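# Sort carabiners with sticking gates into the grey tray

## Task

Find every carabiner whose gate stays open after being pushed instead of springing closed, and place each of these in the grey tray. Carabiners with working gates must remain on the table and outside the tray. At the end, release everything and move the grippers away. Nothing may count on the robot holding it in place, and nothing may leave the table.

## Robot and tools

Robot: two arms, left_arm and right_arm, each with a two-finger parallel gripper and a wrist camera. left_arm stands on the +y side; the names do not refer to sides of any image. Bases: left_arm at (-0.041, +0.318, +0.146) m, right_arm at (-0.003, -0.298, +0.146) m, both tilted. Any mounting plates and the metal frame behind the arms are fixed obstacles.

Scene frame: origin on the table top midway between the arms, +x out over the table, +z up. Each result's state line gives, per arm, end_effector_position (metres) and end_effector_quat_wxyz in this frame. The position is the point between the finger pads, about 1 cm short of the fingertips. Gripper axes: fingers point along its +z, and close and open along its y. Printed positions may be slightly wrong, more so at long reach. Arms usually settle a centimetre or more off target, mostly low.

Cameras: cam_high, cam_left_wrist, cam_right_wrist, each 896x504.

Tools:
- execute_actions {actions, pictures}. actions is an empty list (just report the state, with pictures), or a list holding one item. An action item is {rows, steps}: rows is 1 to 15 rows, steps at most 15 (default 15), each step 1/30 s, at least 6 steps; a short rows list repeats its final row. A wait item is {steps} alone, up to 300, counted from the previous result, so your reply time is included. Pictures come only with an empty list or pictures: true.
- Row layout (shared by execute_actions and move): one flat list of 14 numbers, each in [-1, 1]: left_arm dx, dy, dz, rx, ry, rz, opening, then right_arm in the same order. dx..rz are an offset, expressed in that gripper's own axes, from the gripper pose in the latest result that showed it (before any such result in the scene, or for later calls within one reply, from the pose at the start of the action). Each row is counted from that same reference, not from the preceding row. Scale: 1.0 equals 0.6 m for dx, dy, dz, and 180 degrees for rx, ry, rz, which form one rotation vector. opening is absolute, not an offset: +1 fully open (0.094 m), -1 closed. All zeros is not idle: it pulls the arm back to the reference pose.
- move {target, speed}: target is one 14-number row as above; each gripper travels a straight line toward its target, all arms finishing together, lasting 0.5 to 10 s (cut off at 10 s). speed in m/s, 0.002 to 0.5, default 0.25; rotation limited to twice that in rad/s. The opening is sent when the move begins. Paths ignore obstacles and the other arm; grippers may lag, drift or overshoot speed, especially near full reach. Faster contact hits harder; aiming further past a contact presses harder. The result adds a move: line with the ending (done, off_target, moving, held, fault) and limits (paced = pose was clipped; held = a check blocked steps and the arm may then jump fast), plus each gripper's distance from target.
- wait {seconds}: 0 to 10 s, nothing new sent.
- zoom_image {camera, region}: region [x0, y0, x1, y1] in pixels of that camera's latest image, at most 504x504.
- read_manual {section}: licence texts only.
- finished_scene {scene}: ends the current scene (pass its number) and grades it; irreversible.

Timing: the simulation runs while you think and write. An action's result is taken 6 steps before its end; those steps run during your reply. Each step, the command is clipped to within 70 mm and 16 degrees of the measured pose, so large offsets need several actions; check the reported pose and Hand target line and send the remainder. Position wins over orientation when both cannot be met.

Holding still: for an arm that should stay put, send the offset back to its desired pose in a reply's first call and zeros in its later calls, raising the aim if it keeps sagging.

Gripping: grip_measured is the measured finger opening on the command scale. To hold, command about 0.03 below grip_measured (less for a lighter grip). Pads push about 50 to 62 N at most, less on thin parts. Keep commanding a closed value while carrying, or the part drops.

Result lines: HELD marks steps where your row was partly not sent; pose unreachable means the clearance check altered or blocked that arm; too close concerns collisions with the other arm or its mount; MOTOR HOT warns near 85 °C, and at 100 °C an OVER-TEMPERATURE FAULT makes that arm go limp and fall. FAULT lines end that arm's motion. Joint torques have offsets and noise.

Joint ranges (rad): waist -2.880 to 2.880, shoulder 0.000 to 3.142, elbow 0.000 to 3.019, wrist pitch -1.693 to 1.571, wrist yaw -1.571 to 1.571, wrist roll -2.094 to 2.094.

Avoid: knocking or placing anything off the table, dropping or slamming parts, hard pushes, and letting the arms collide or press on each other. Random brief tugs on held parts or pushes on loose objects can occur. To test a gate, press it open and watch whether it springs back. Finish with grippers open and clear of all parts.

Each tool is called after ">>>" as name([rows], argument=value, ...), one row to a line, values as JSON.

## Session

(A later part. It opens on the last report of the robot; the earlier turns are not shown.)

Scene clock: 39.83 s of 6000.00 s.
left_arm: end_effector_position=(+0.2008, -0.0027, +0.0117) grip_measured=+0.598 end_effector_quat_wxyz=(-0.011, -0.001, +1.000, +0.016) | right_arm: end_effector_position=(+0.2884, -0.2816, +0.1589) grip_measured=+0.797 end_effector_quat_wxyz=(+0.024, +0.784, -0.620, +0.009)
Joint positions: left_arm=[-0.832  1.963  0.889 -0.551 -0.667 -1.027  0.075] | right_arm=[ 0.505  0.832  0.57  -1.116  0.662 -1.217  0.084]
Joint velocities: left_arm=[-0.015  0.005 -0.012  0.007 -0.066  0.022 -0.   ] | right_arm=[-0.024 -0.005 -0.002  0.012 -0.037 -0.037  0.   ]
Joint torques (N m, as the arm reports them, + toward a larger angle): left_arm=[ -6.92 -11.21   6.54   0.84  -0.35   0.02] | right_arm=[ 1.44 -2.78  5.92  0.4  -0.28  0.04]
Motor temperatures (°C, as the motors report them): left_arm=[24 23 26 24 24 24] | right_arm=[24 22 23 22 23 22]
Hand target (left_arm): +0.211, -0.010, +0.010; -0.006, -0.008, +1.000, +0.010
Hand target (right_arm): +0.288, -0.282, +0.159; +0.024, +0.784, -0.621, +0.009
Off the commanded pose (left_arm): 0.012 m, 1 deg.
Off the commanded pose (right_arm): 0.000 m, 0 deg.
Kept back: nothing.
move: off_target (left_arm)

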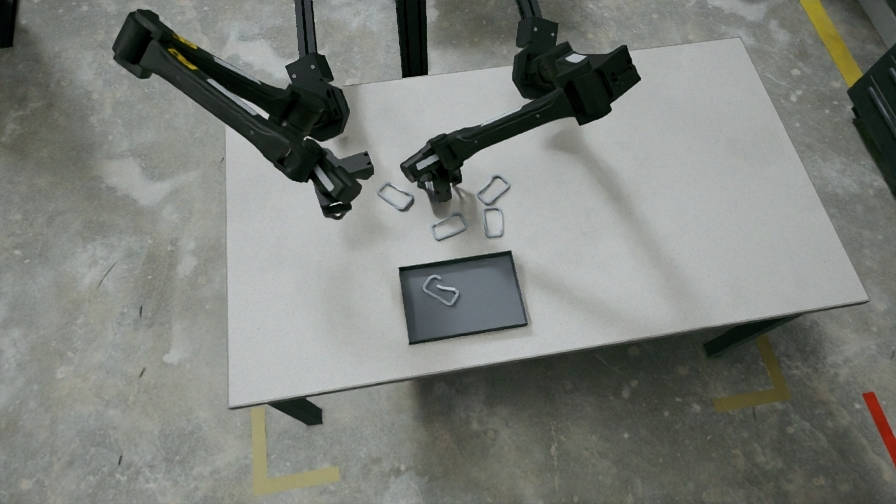

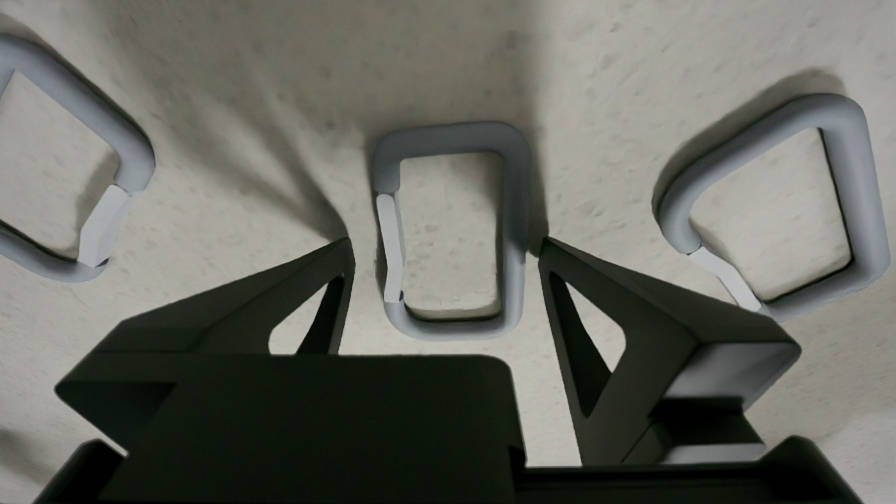

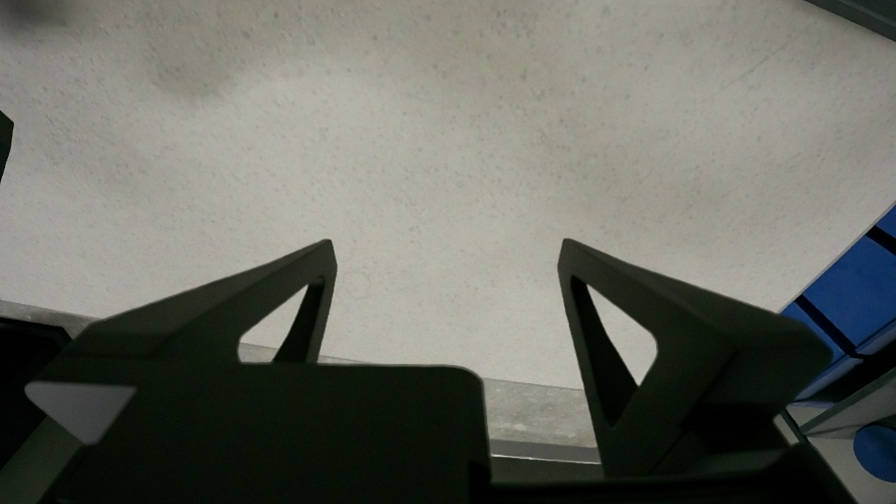

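Shift ~5 mm toward hinge, then test.

>>> move(target=[-0.027,-0.014,0.006,0,0,0,0.6, 0,0,0,0,0,0,0.8], speed=0.05)

Scene clock: 40.87 s of 6000.00 s.
left_arm: end_effector_position=(+0.2109, -0.0089, +0.0126) grip_measured=+0.598 end_effector_quat_wxyz=(-0.008, -0.000, +1.000, +0.011) | right_arm: end_effector_position=(+0.2884, -0.2816, +0.1589) grip_measured=+0.797 end_effector_quat_wxyz=(+0.024, +0.784, -0.620, +0.009)
Joint positions: left_arm=[-0.823  1.963  0.911 -0.552 -0.667 -1.007  0.075] | right_arm=[ 0.505  0.832  0.57  -1.116  0.662 -1.217  0.084]
Joint velocities: left_arm=[-0.005  0.005  0.007  0.002  0.051 -0.007 -0.   ] | right_arm=[-0.015 -0.005 -0.007 -0.007 -0.022  0.022 -0.001]
Joint torques (N m, as the arm reports them, + toward a larger angle): left_arm=[ -6.65 -10.91   6.63  -0.01  -0.27   0.07] | right_arm=[ 1.43 -2.53  5.87  0.44 -0.3   0.04]
Motor temperatures (°C, as the motors report them): left_arm=[24 23 26 24 24 24] | right_arm=[24 22 23 22 23 22]
Hand target (left_arm): +0.217, -0.011, +0.008; -0.010, -0.001, +1.000, +0.015
Hand target (right_arm): +0.288, -0.282, +0.159; +0.024, +0.784, -0.620, +0.009
Off the commanded pose (left_arm): 0.008 m, 1 deg.
Off the commanded pose (right_arm): 0.000 m, 0 deg.
Kept back: nothing.
move: done

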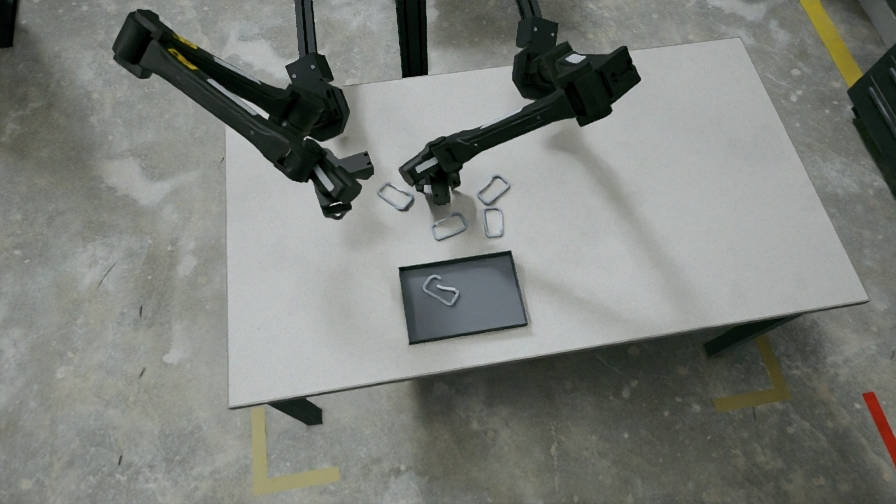

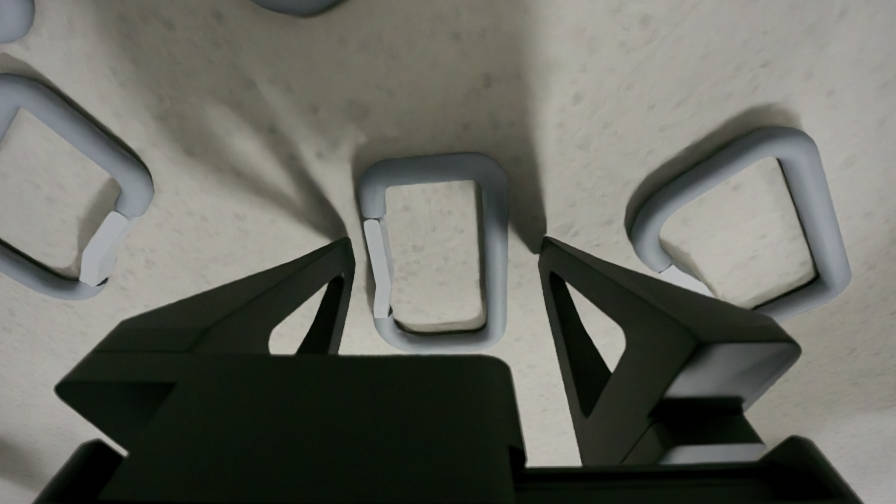

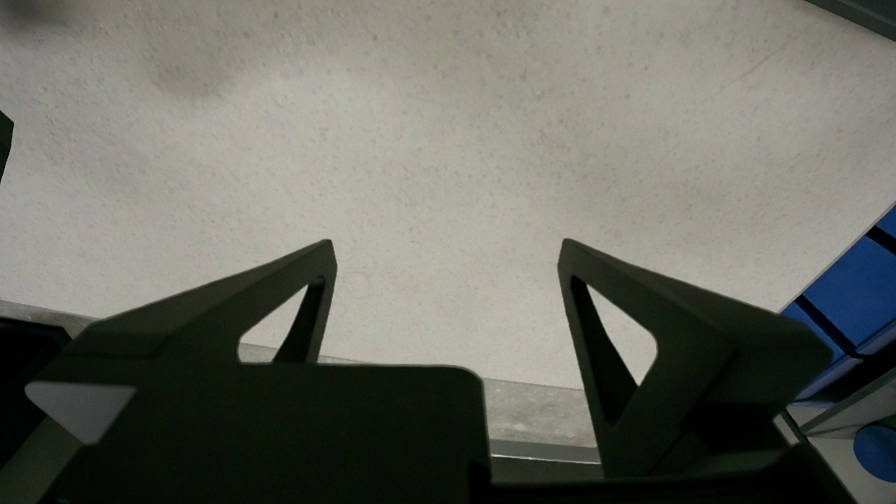

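>>> execute_actions(actions=[])

Scene clock: 41.37 s of 6000.00 s.
left_arm: end_effector_position=(+0.2109, -0.0089, +0.0126) grip_measured=+0.598 end_effector_quat_wxyz=(-0.008, +0.000, +1.000, +0.011) | right_arm: end_effector_position=(+0.2884, -0.2816, +0.1589) grip_measured=+0.797 end_effector_quat_wxyz=(+0.024, +0.784, -0.620, +0.009)
Joint positions: left_arm=[-0.823  1.963  0.911 -0.552 -0.667 -1.006  0.075] | right_arm=[ 0.505  0.832  0.57  -1.116  0.662 -1.217  0.084]
Joint velocities: left_arm=[-0.015 -0.024 -0.002 -0.002 -0.11  -0.037 -0.   ] | right_arm=[-0.005  0.005  0.002  0.002  0.007 -0.007 -0.   ]
Joint torques (N m, as the arm reports them, + toward a larger angle): left_arm=[ -6.91 -10.57   6.55  -0.01  -0.27   0.07] | right_arm=[ 1.25 -2.71  5.95  0.44 -0.3   0.03]
Motor temperatures (°C, as the motors report them): left_arm=[24 23 26 24 24 24] | right_arm=[24 22 23 22 23 22]
Hand target (left_arm): +0.217, -0.011, +0.008; -0.010, -0.001, +1.000, +0.015
Hand target (right_arm): +0.288, -0.282, +0.159; +0.024, +0.784, -0.620, +0.009
Off the commanded pose (left_arm): 0.008 m, 1 deg.
Off the commanded pose (right_arm): 0.000 m, 0 deg.
Kept back: nothing.
Steps of this call (steps 1 to 15: nothing new was sent). Readings (end_effector_position):
1: left_arm (+0.2109, -0.0089, +0.0126) | right_arm (+0.2884, -0.2816, +0.1589)
2: left_arm (+0.2109, -0.0089, +0.0126) | right_arm (+0.2884, -0.2816, +0.1589)
4: left_arm (+0.2109, -0.0089, +0.0126) | right_arm (+0.2884, -0.2816, +0.1589)
8: left_arm (+0.2109, -0.0089, +0.0126) | right_arm (+0.2884, -0.2816, +0.1589)
15: the state above

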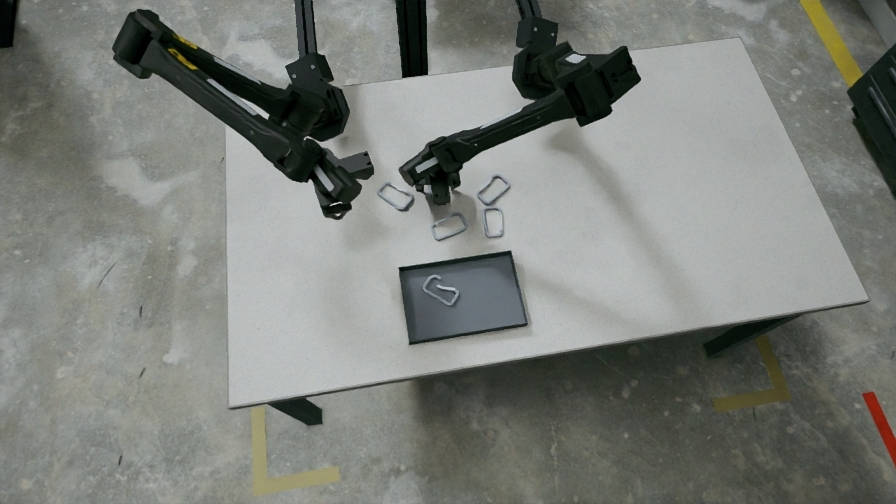

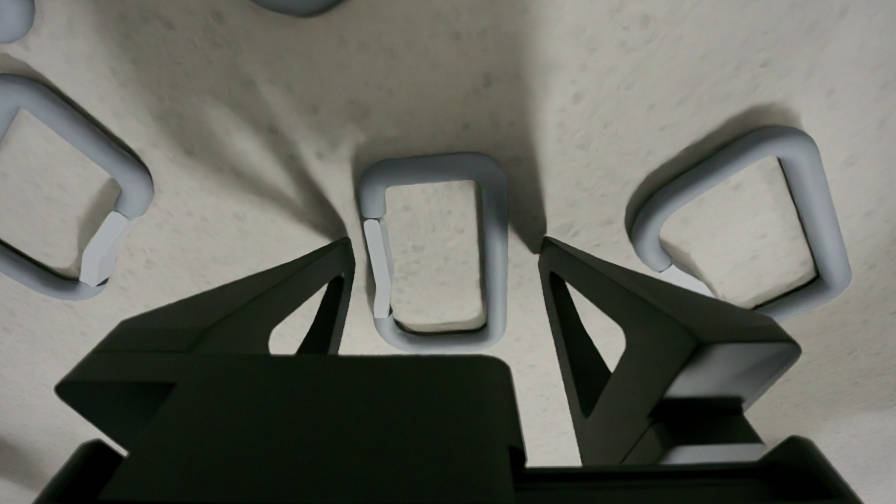

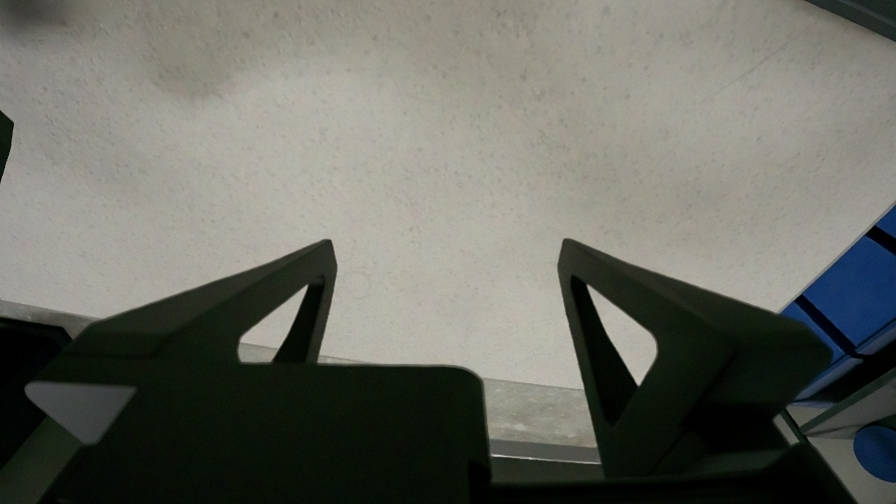

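>>> execute_actions([
  {"rows": [[0,0,0,0,0,0,-0.2,0,0,0,0,0,0,0.8]], "steps": 15},
], pictures=true)

>>> execute_actions(actions=[])

Scene clock: 42.07 s of 6000.00 s.
left_arm: end_effector_position=(+0.2109, -0.0089, +0.0126) grip_measured=-0.190 end_effector_quat_wxyz=(-0.008, +0.000, +1.000, +0.011) | right_arm: end_effector_position=(+0.2884, -0.2816, +0.1589) grip_measured=+0.797 end_effector_quat_wxyz=(+0.024, +0.784, -0.620, +0.009)
Joint positions: left_arm=[-0.823  1.963  0.911 -0.552 -0.667 -1.006  0.038] | right_arm=[ 0.505  0.832  0.57  -1.116  0.662 -1.217  0.084]
Joint velocities: left_arm=[-0.005 -0.005 -0.007  0.007  0.007 -0.022 -0.001] | right_arm=[ 0.005 -0.015  0.002  0.002  0.095 -0.022  0.001]
Joint torques (N m, as the arm reports them, + toward a larger angle): left_arm=[ -7.66 -11.8    4.51   0.39  -0.25   0.  ] | right_arm=[ 1.43 -2.95  5.88  0.39 -0.3   0.04]
Motor temperatures (°C, as the motors report them): left_arm=[24 23 26 24 24 24] | right_arm=[24 22 23 22 23 22]
Steps of this call (steps 1 to 12: nothing new was sent; steps 13 to 21: the first 9 steps of this action). Readings (end_effector_position):
13: left_arm (+0.2109, -0.0089, +0.0126) | right_arm (+0.2884, -0.2816, +0.1589)
14: left_arm (+0.2109, -0.0089, +0.0126) | right_arm (+0.2884, -0.2816, +0.1589)
16: left_arm (+0.2109, -0.0089, +0.0126) | right_arm (+0.2884, -0.2816, +0.1589)
20: left_arm (+0.2109, -0.0089, +0.0126) | right_arm (+0.2884, -0.2816, +0.1589)
21: the state above

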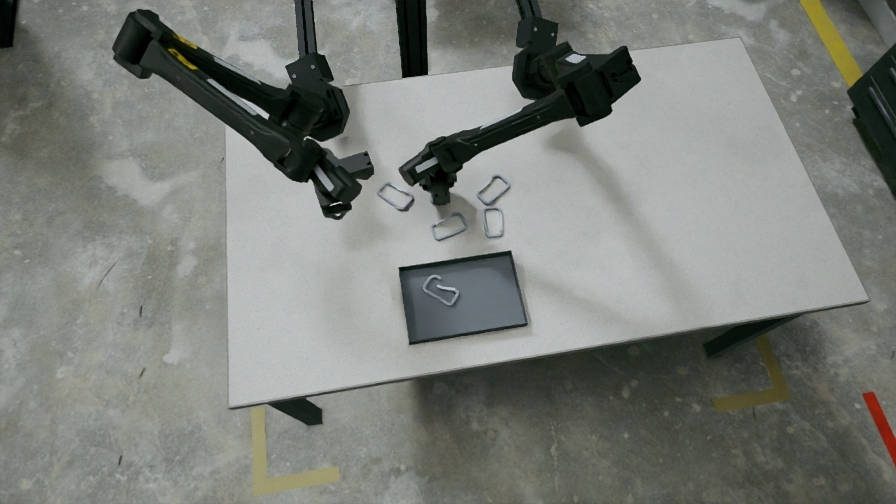

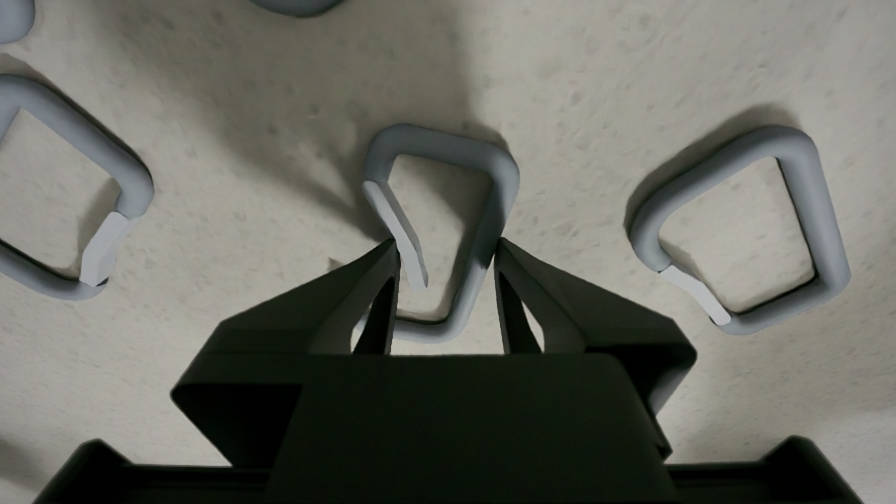

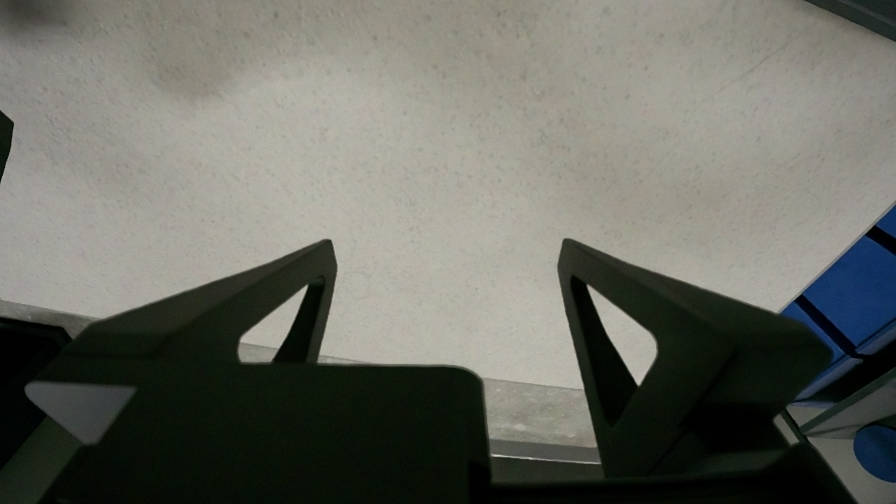

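Scene clock: 42.27 s of 6000.00 s.
left_arm: end_effector_position=(+0.2109, -0.0089, +0.0126) grip_measured=-0.190 end_effector_quat_wxyz=(-0.008, +0.000, +1.000, +0.011) | right_arm: end_effector_position=(+0.2884, -0.2816, +0.1589) grip_measured=+0.797 end_effector_quat_wxyz=(+0.024, +0.784, -0.620, +0.009)
Joint positions: left_arm=[-0.823  1.963  0.911 -0.552 -0.667 -1.006  0.038] | right_arm=[ 0.505  0.832  0.57  -1.116  0.662 -1.217  0.084]
Joint velocities: left_arm=[-0.005  0.005  0.002 -0.002 -0.037  0.081  0.   ] | right_arm=[-0.005  0.015 -0.012 -0.002  0.051 -0.037 -0.001]
Joint torques (N m, as the arm reports them, + toward a larger angle): left_arm=[ -7.89 -11.76   4.43   0.42  -0.23   0.  ] | right_arm=[ 1.37 -2.75  5.93  0.42 -0.28  0.03]
Motor temperatures (°C, as the motors report them): left_arm=[24 23 26 24 24 24] | right_arm=[24 22 23 22 23 22]
Hand target (left_arm): +0.211, -0.009, +0.013; -0.008, +0.000, +1.000, +0.011
Hand target (right_arm): +0.288, -0.282, +0.159; +0.024, +0.784, -0.620, +0.009
Off the commanded pose (left_arm): 0.000 m, 0 deg.
Off the commanded pose (right_arm): 0.000 m, 0 deg.
Kept back: nothing.
Steps of this call (steps 1 to 6: the last 6 steps of your previous action). Readings (end_effector_position):
1: left_arm (+0.2109, -0.0089, +0.0126) | right_arm (+0.2884, -0.2816, +0.1589)
2: left_arm (+0.2109, -0.0089, +0.0126) | right_arm (+0.2884, -0.2816, +0.1589)
4: left_arm (+0.2109, -0.0089, +0.0126) | right_arm (+0.2884, -0.2816, +0.1589)
6: the state above

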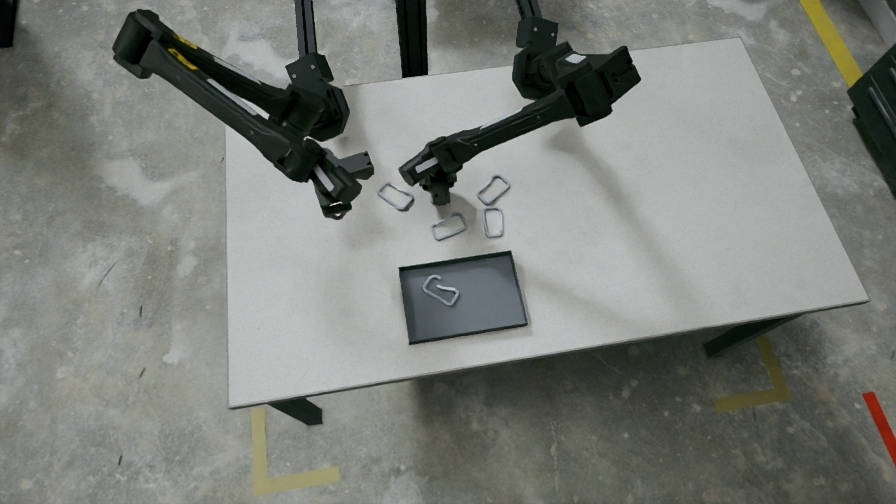

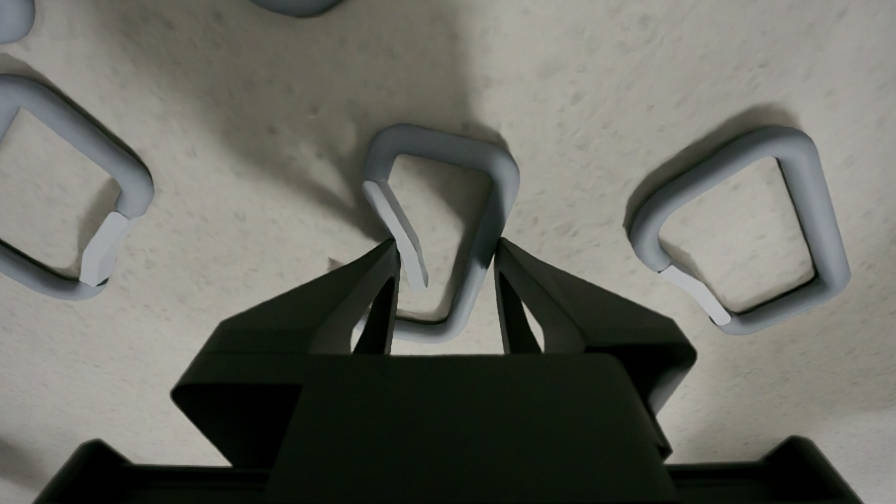

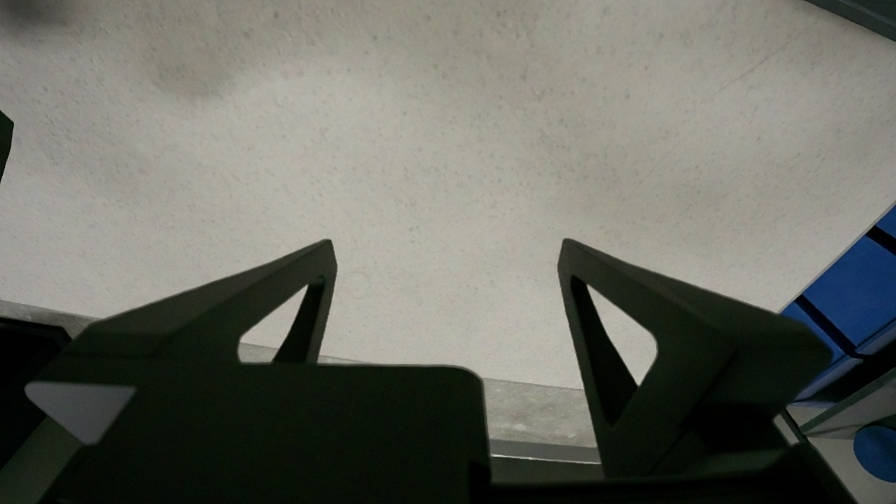

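>>> execute_actions([
  {"rows": [[0,0,0,0,0,0,0.0,0,0,0,0,0,0,0.8],[0,0,0,0,0,0,0.05,0,0,0,0,0,0,0.8],[0,0,0,0,0,0,0.15,0,0,0,0,0,0,0.8],[0,0,0,0,0,0,0.25,0,0,0,0,0,0,0.8],[0,0,0,0,0,0,0.35,0,0,0,0,0,0,0.8],[0,0,0,0,0,0,0.45,0,0,0,0,0,0,0.8],[0,0,0,0,0,0,0.6,0,0,0,0,0,0,0.8]], "steps": 15},
])

>>> execute_actions(actions=[])

Scene clock: 42.93 s of 6000.00 s.
left_arm: end_effector_position=(+0.2109, -0.0089, +0.0126) grip_measured=+0.594 end_effector_quat_wxyz=(-0.008, +0.000, +1.000, +0.011) | right_arm: end_effector_position=(+0.2884, -0.2816, +0.1589) grip_measured=+0.797 end_effector_quat_wxyz=(+0.024, +0.784, -0.620, +0.009)
Joint positions: left_arm=[-0.823  1.963  0.911 -0.552 -0.667 -1.006  0.075] | right_arm=[ 0.505  0.832  0.57  -1.116  0.662 -1.217  0.084]
Joint velocities: left_arm=[ 0.005 -0.015 -0.012 -0.007 -0.066  0.022  0.007] | right_arm=[-0.015  0.005  0.002  0.012 -0.007  0.022  0.   ]
Joint torques (N m, as the arm reports them, + toward a larger angle): left_arm=[ -7.73 -12.11   4.33   0.38  -0.23   0.  ] | right_arm=[ 1.48 -2.92  5.82  0.4  -0.29  0.05]
Motor temperatures (°C, as the motors report them): left_arm=[24 23 26 24 24 24] | right_arm=[24 22 23 22 23 22]
Steps of this call (steps 1 to 11: nothing new was sent; steps 12 to 20: the first 9 steps of this action). Readings (end_effector_position):
12: left_arm (+0.2109, -0.0089, +0.0126) | right_arm (+0.2884, -0.2816, +0.1589)
13: left_arm (+0.2109, -0.0089, +0.0126) | right_arm (+0.2884, -0.2816, +0.1589)
15: left_arm (+0.2109, -0.0089, +0.0126) | right_arm (+0.2884, -0.2816, +0.1589)
19: left_arm (+0.2109, -0.0089, +0.0126) | right_arm (+0.2884, -0.2816, +0.1589)
20: the state above

Scene clock: 43.13 s of 6000.00 s.
left_arm: end_effector_position=(+0.2109, -0.0089, +0.0126) grip_measured=+0.598 end_effector_quat_wxyz=(-0.008, +0.000, +1.000, +0.011) | right_arm: end_effector_position=(+0.2884, -0.2816, +0.1589) grip_measured=+0.797 end_effector_quat_wxyz=(+0.024, +0.784, -0.620, +0.009)
Joint positions: left_arm=[-0.823  1.963  0.911 -0.552 -0.667 -1.006  0.075] | right_arm=[ 0.505  0.832  0.57  -1.116  0.662 -1.217  0.084]
Joint velocities: left_arm=[-0.015 -0.015  0.012 -0.012 -0.022  0.022 -0.001] | right_arm=[-0.005 -0.015 -0.017 -0.017 -0.051  0.081  0.001]
Joint torques (N m, as the arm reports them, + toward a larger angle): left_arm=[ -7.89 -10.62   4.53   0.44  -0.22   0.  ] | right_arm=[ 1.41 -2.84  5.92  0.33 -0.28  0.03]
Motor temperatures (°C, as the motors report them): left_arm=[24 23 26 24 24 24] | right_arm=[24 22 23 22 23 22]
Hand target (left_arm): +0.211, -0.009, +0.013; -0.008, +0.000, +1.000, +0.011
Hand target (right_arm): +0.288, -0.282, +0.159; +0.024, +0.784, -0.620, +0.009
Off the commanded pose (left_arm): 0.000 m, 0 deg.
Off the commanded pose (right_arm): 0.000 m, 0 deg.
Kept back: nothing.
Steps of this call (steps 1 to 6: the last 6 steps of your previous action). Readings (end_effector_position):
1: left_arm (+0.2109, -0.0089, +0.0126) | right_arm (+0.2884, -0.2816, +0.1589)
2: left_arm (+0.2109, -0.0089, +0.0126) | right_arm (+0.2884, -0.2816, +0.1589)
4: left_arm (+0.2109, -0.0089, +0.0126) | right_arm (+0.2884, -0.2816, +0.1589)
6: the state above

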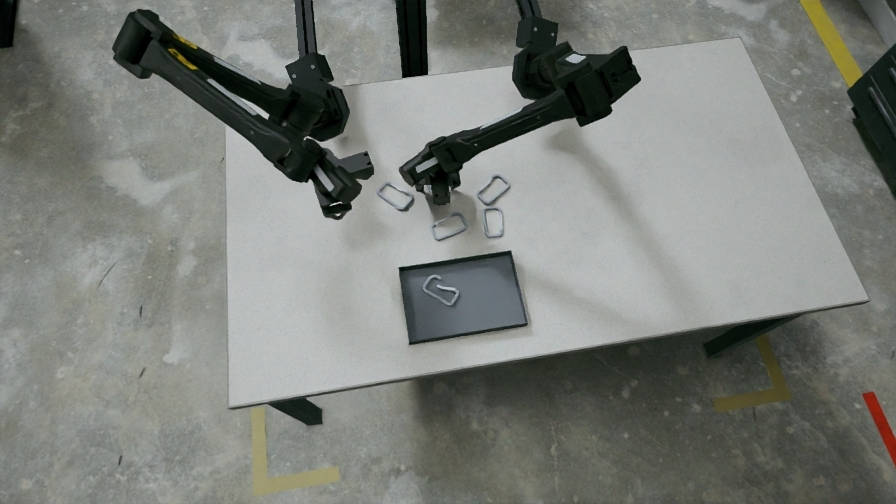

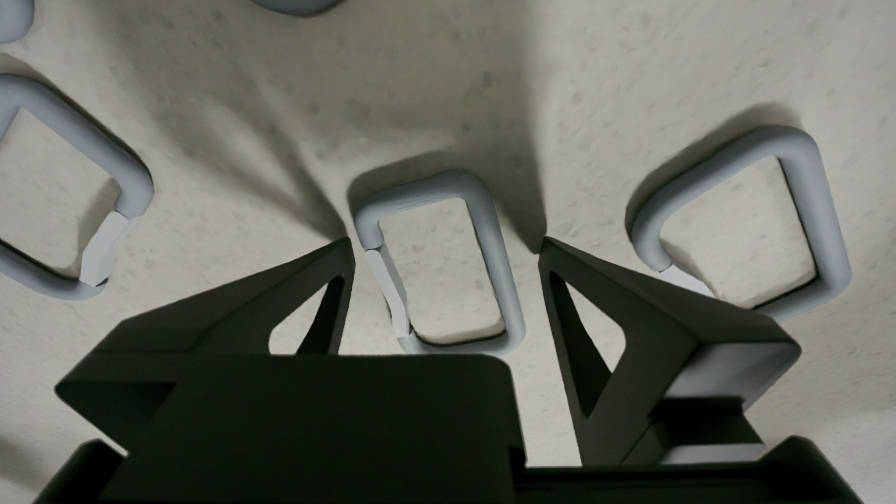

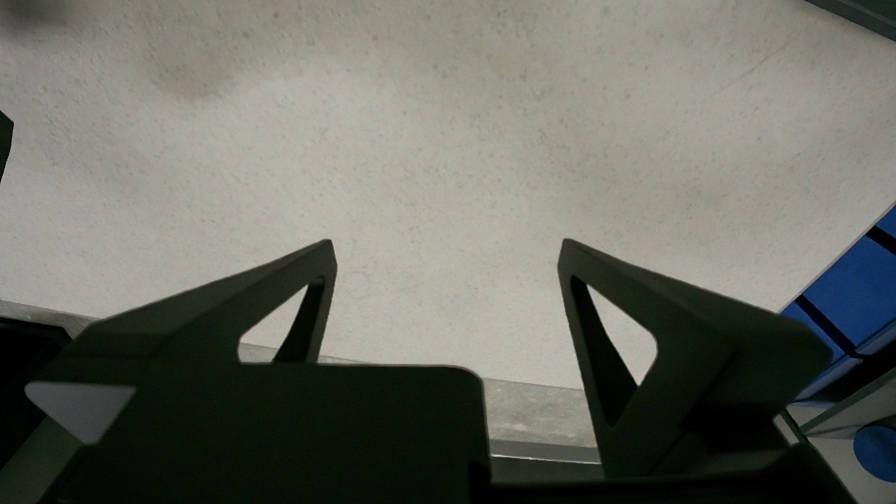

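>>> move(target=[0,0,-0.12,0,0,0,0.6,0,0,0,0,0,0,0.8])

>>> move(target=[0,0.4,-0.12,0,0,0,0.6,0,0,0,0,0,0,0.8], speed=0.3)

Scene clock: 44.23 s of 6000.00 s.
left_arm: end_effector_position=(+0.2049, -0.0025, +0.0819) grip_measured=+0.598 end_effector_quat_wxyz=(-0.008, +0.009, +1.000, +0.015) | right_arm: end_effector_position=(+0.2884, -0.2816, +0.1589) grip_measured=+0.797 end_effector_quat_wxyz=(+0.024, +0.784, -0.620, +0.009)
Joint positions: left_arm=[-0.932  1.839  0.924 -0.784 -0.662 -1.132  0.075] | right_arm=[ 0.505  0.832  0.57  -1.116  0.662 -1.217  0.084]
Joint velocities: left_arm=[-0.005 -0.015 -0.012 -0.007  0.007 -0.007 -0.   ] | right_arm=[-0.015  0.005 -0.012 -0.007 -0.007 -0.022  0.001]
Joint torques (N m, as the arm reports them, + toward a larger angle): left_arm=[ -7.32 -11.28   8.33  -0.01  -0.1   -0.1 ] | right_arm=[ 1.49 -2.94  5.88  0.39 -0.31  0.02]
Motor temperatures (°C, as the motors report them): left_arm=[24 23 26 24 24 24] | right_arm=[24 22 23 22 23 22]
Hand target (left_arm): +0.211, -0.010, +0.085; -0.008, +0.000, +1.000, +0.011
Hand target (right_arm): +0.288, -0.282, +0.159; +0.024, +0.784, -0.620, +0.009
Off the commanded pose (left_arm): 0.011 m, 1 deg.
Off the commanded pose (right_arm): 0.000 m, 0 deg.
Kept back: nothing.
move: off_target (left_arm)

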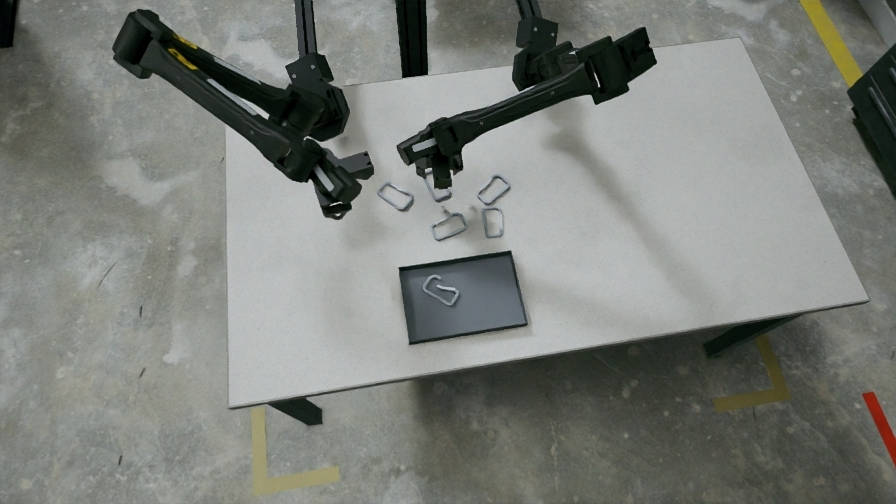

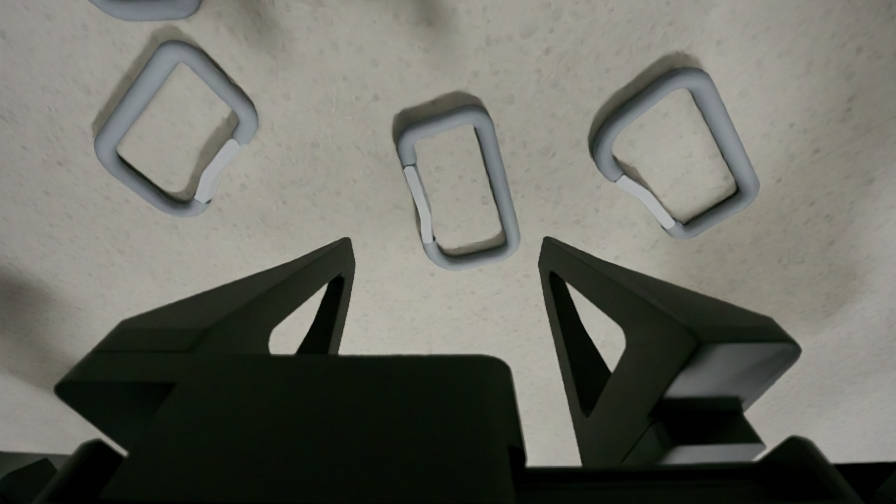

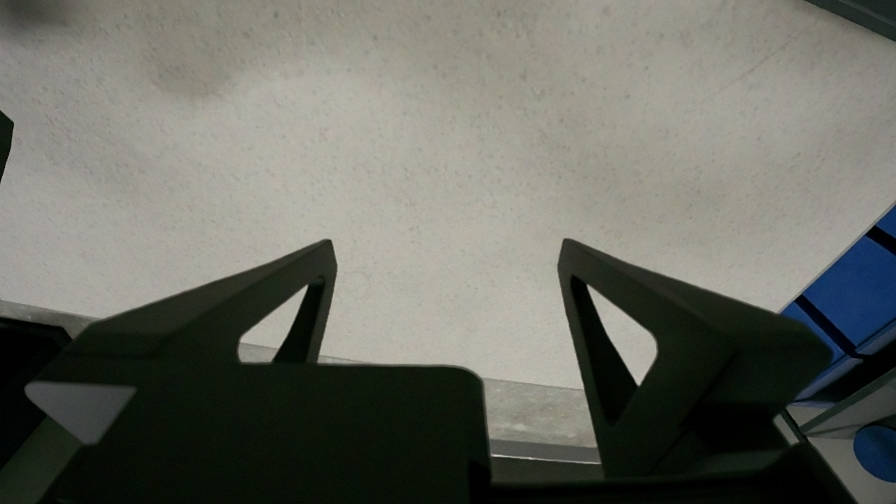

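Scene clock: 45.67 s of 6000.00 s.
left_arm: end_effector_position=(+0.2149, +0.2314, +0.1640) grip_measured=+0.598 end_effector_quat_wxyz=(-0.002, -0.001, +1.000, +0.004) | right_arm: end_effector_position=(+0.2884, -0.2816, +0.1589) grip_measured=+0.797 end_effector_quat_wxyz=(+0.024, +0.784, -0.620, +0.009)
Joint positions: left_arm=[-0.765  0.972  0.55  -1.115 -0.67  -0.919  0.075] | right_arm=[ 0.505  0.832  0.57  -1.116  0.662 -1.217  0.084]
Joint velocities: left_arm=[-0.015 -0.015  0.007 -0.017 -0.022 -0.007 -0.   ] | right_arm=[-0.005 -0.015 -0.007 -0.007 -0.022 -0.037 -0.001]
Joint torques (N m, as the arm reports them, + toward a larger angle): left_arm=[-1.73 -3.18  7.04  0.07 -0.29  0.09] | right_arm=[ 1.36 -2.85  5.88  0.41 -0.3   0.02]
Motor temperatures (°C, as the motors report them): left_arm=[24 23 26 24 24 24] | right_arm=[24 22 23 22 23 22]
Hand target (left_arm): +0.211, +0.235, +0.160; -0.008, +0.009, +1.000, +0.014
Hand target (right_arm): +0.288, -0.282, +0.159; +0.024, +0.784, -0.620, +0.009
Off the commanded pose (left_arm): 0.007 m, 2 deg.
Off the commanded pose (right_arm): 0.000 m, 0 deg.
Kept back: nothing.
move: done

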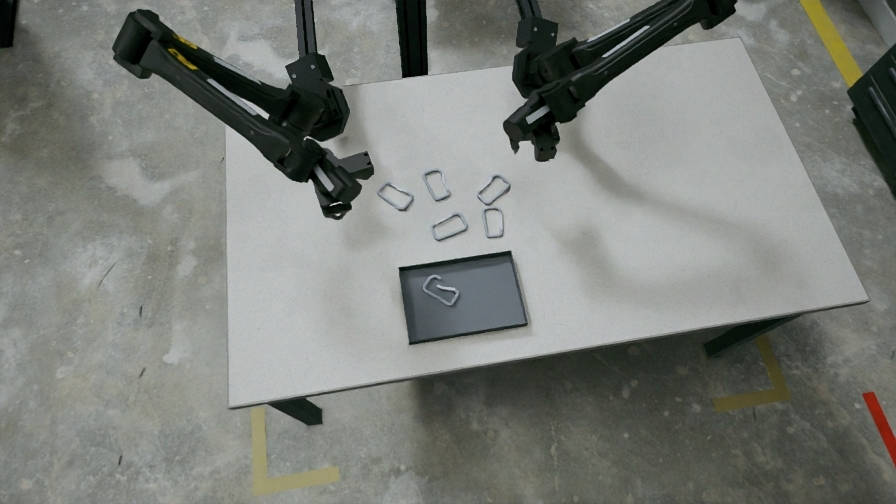

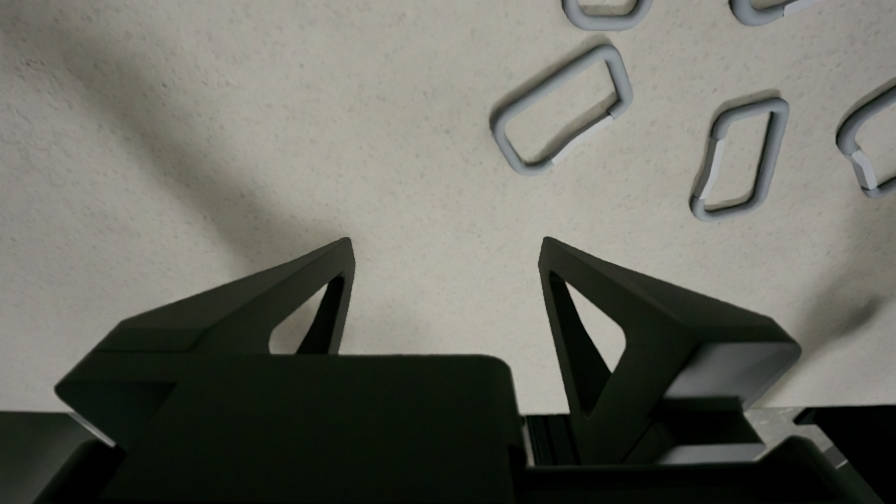

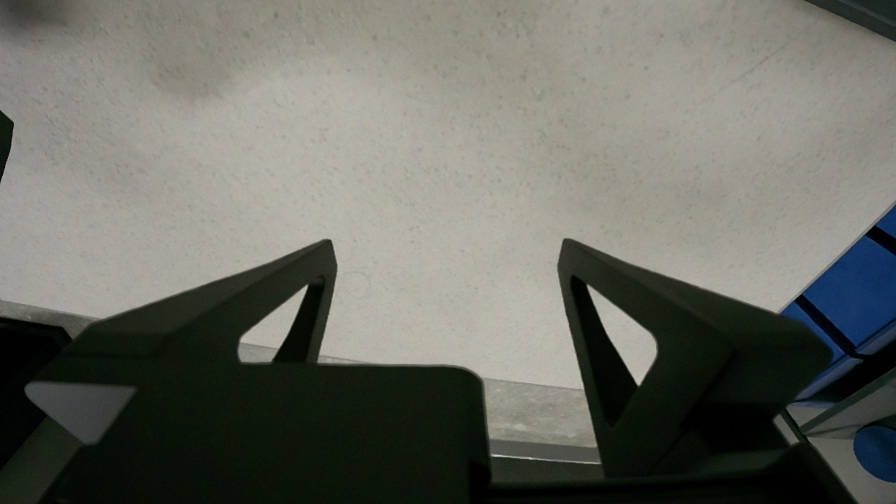

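>>> finished_scene(scene=2)

The scene is finished: the task was done.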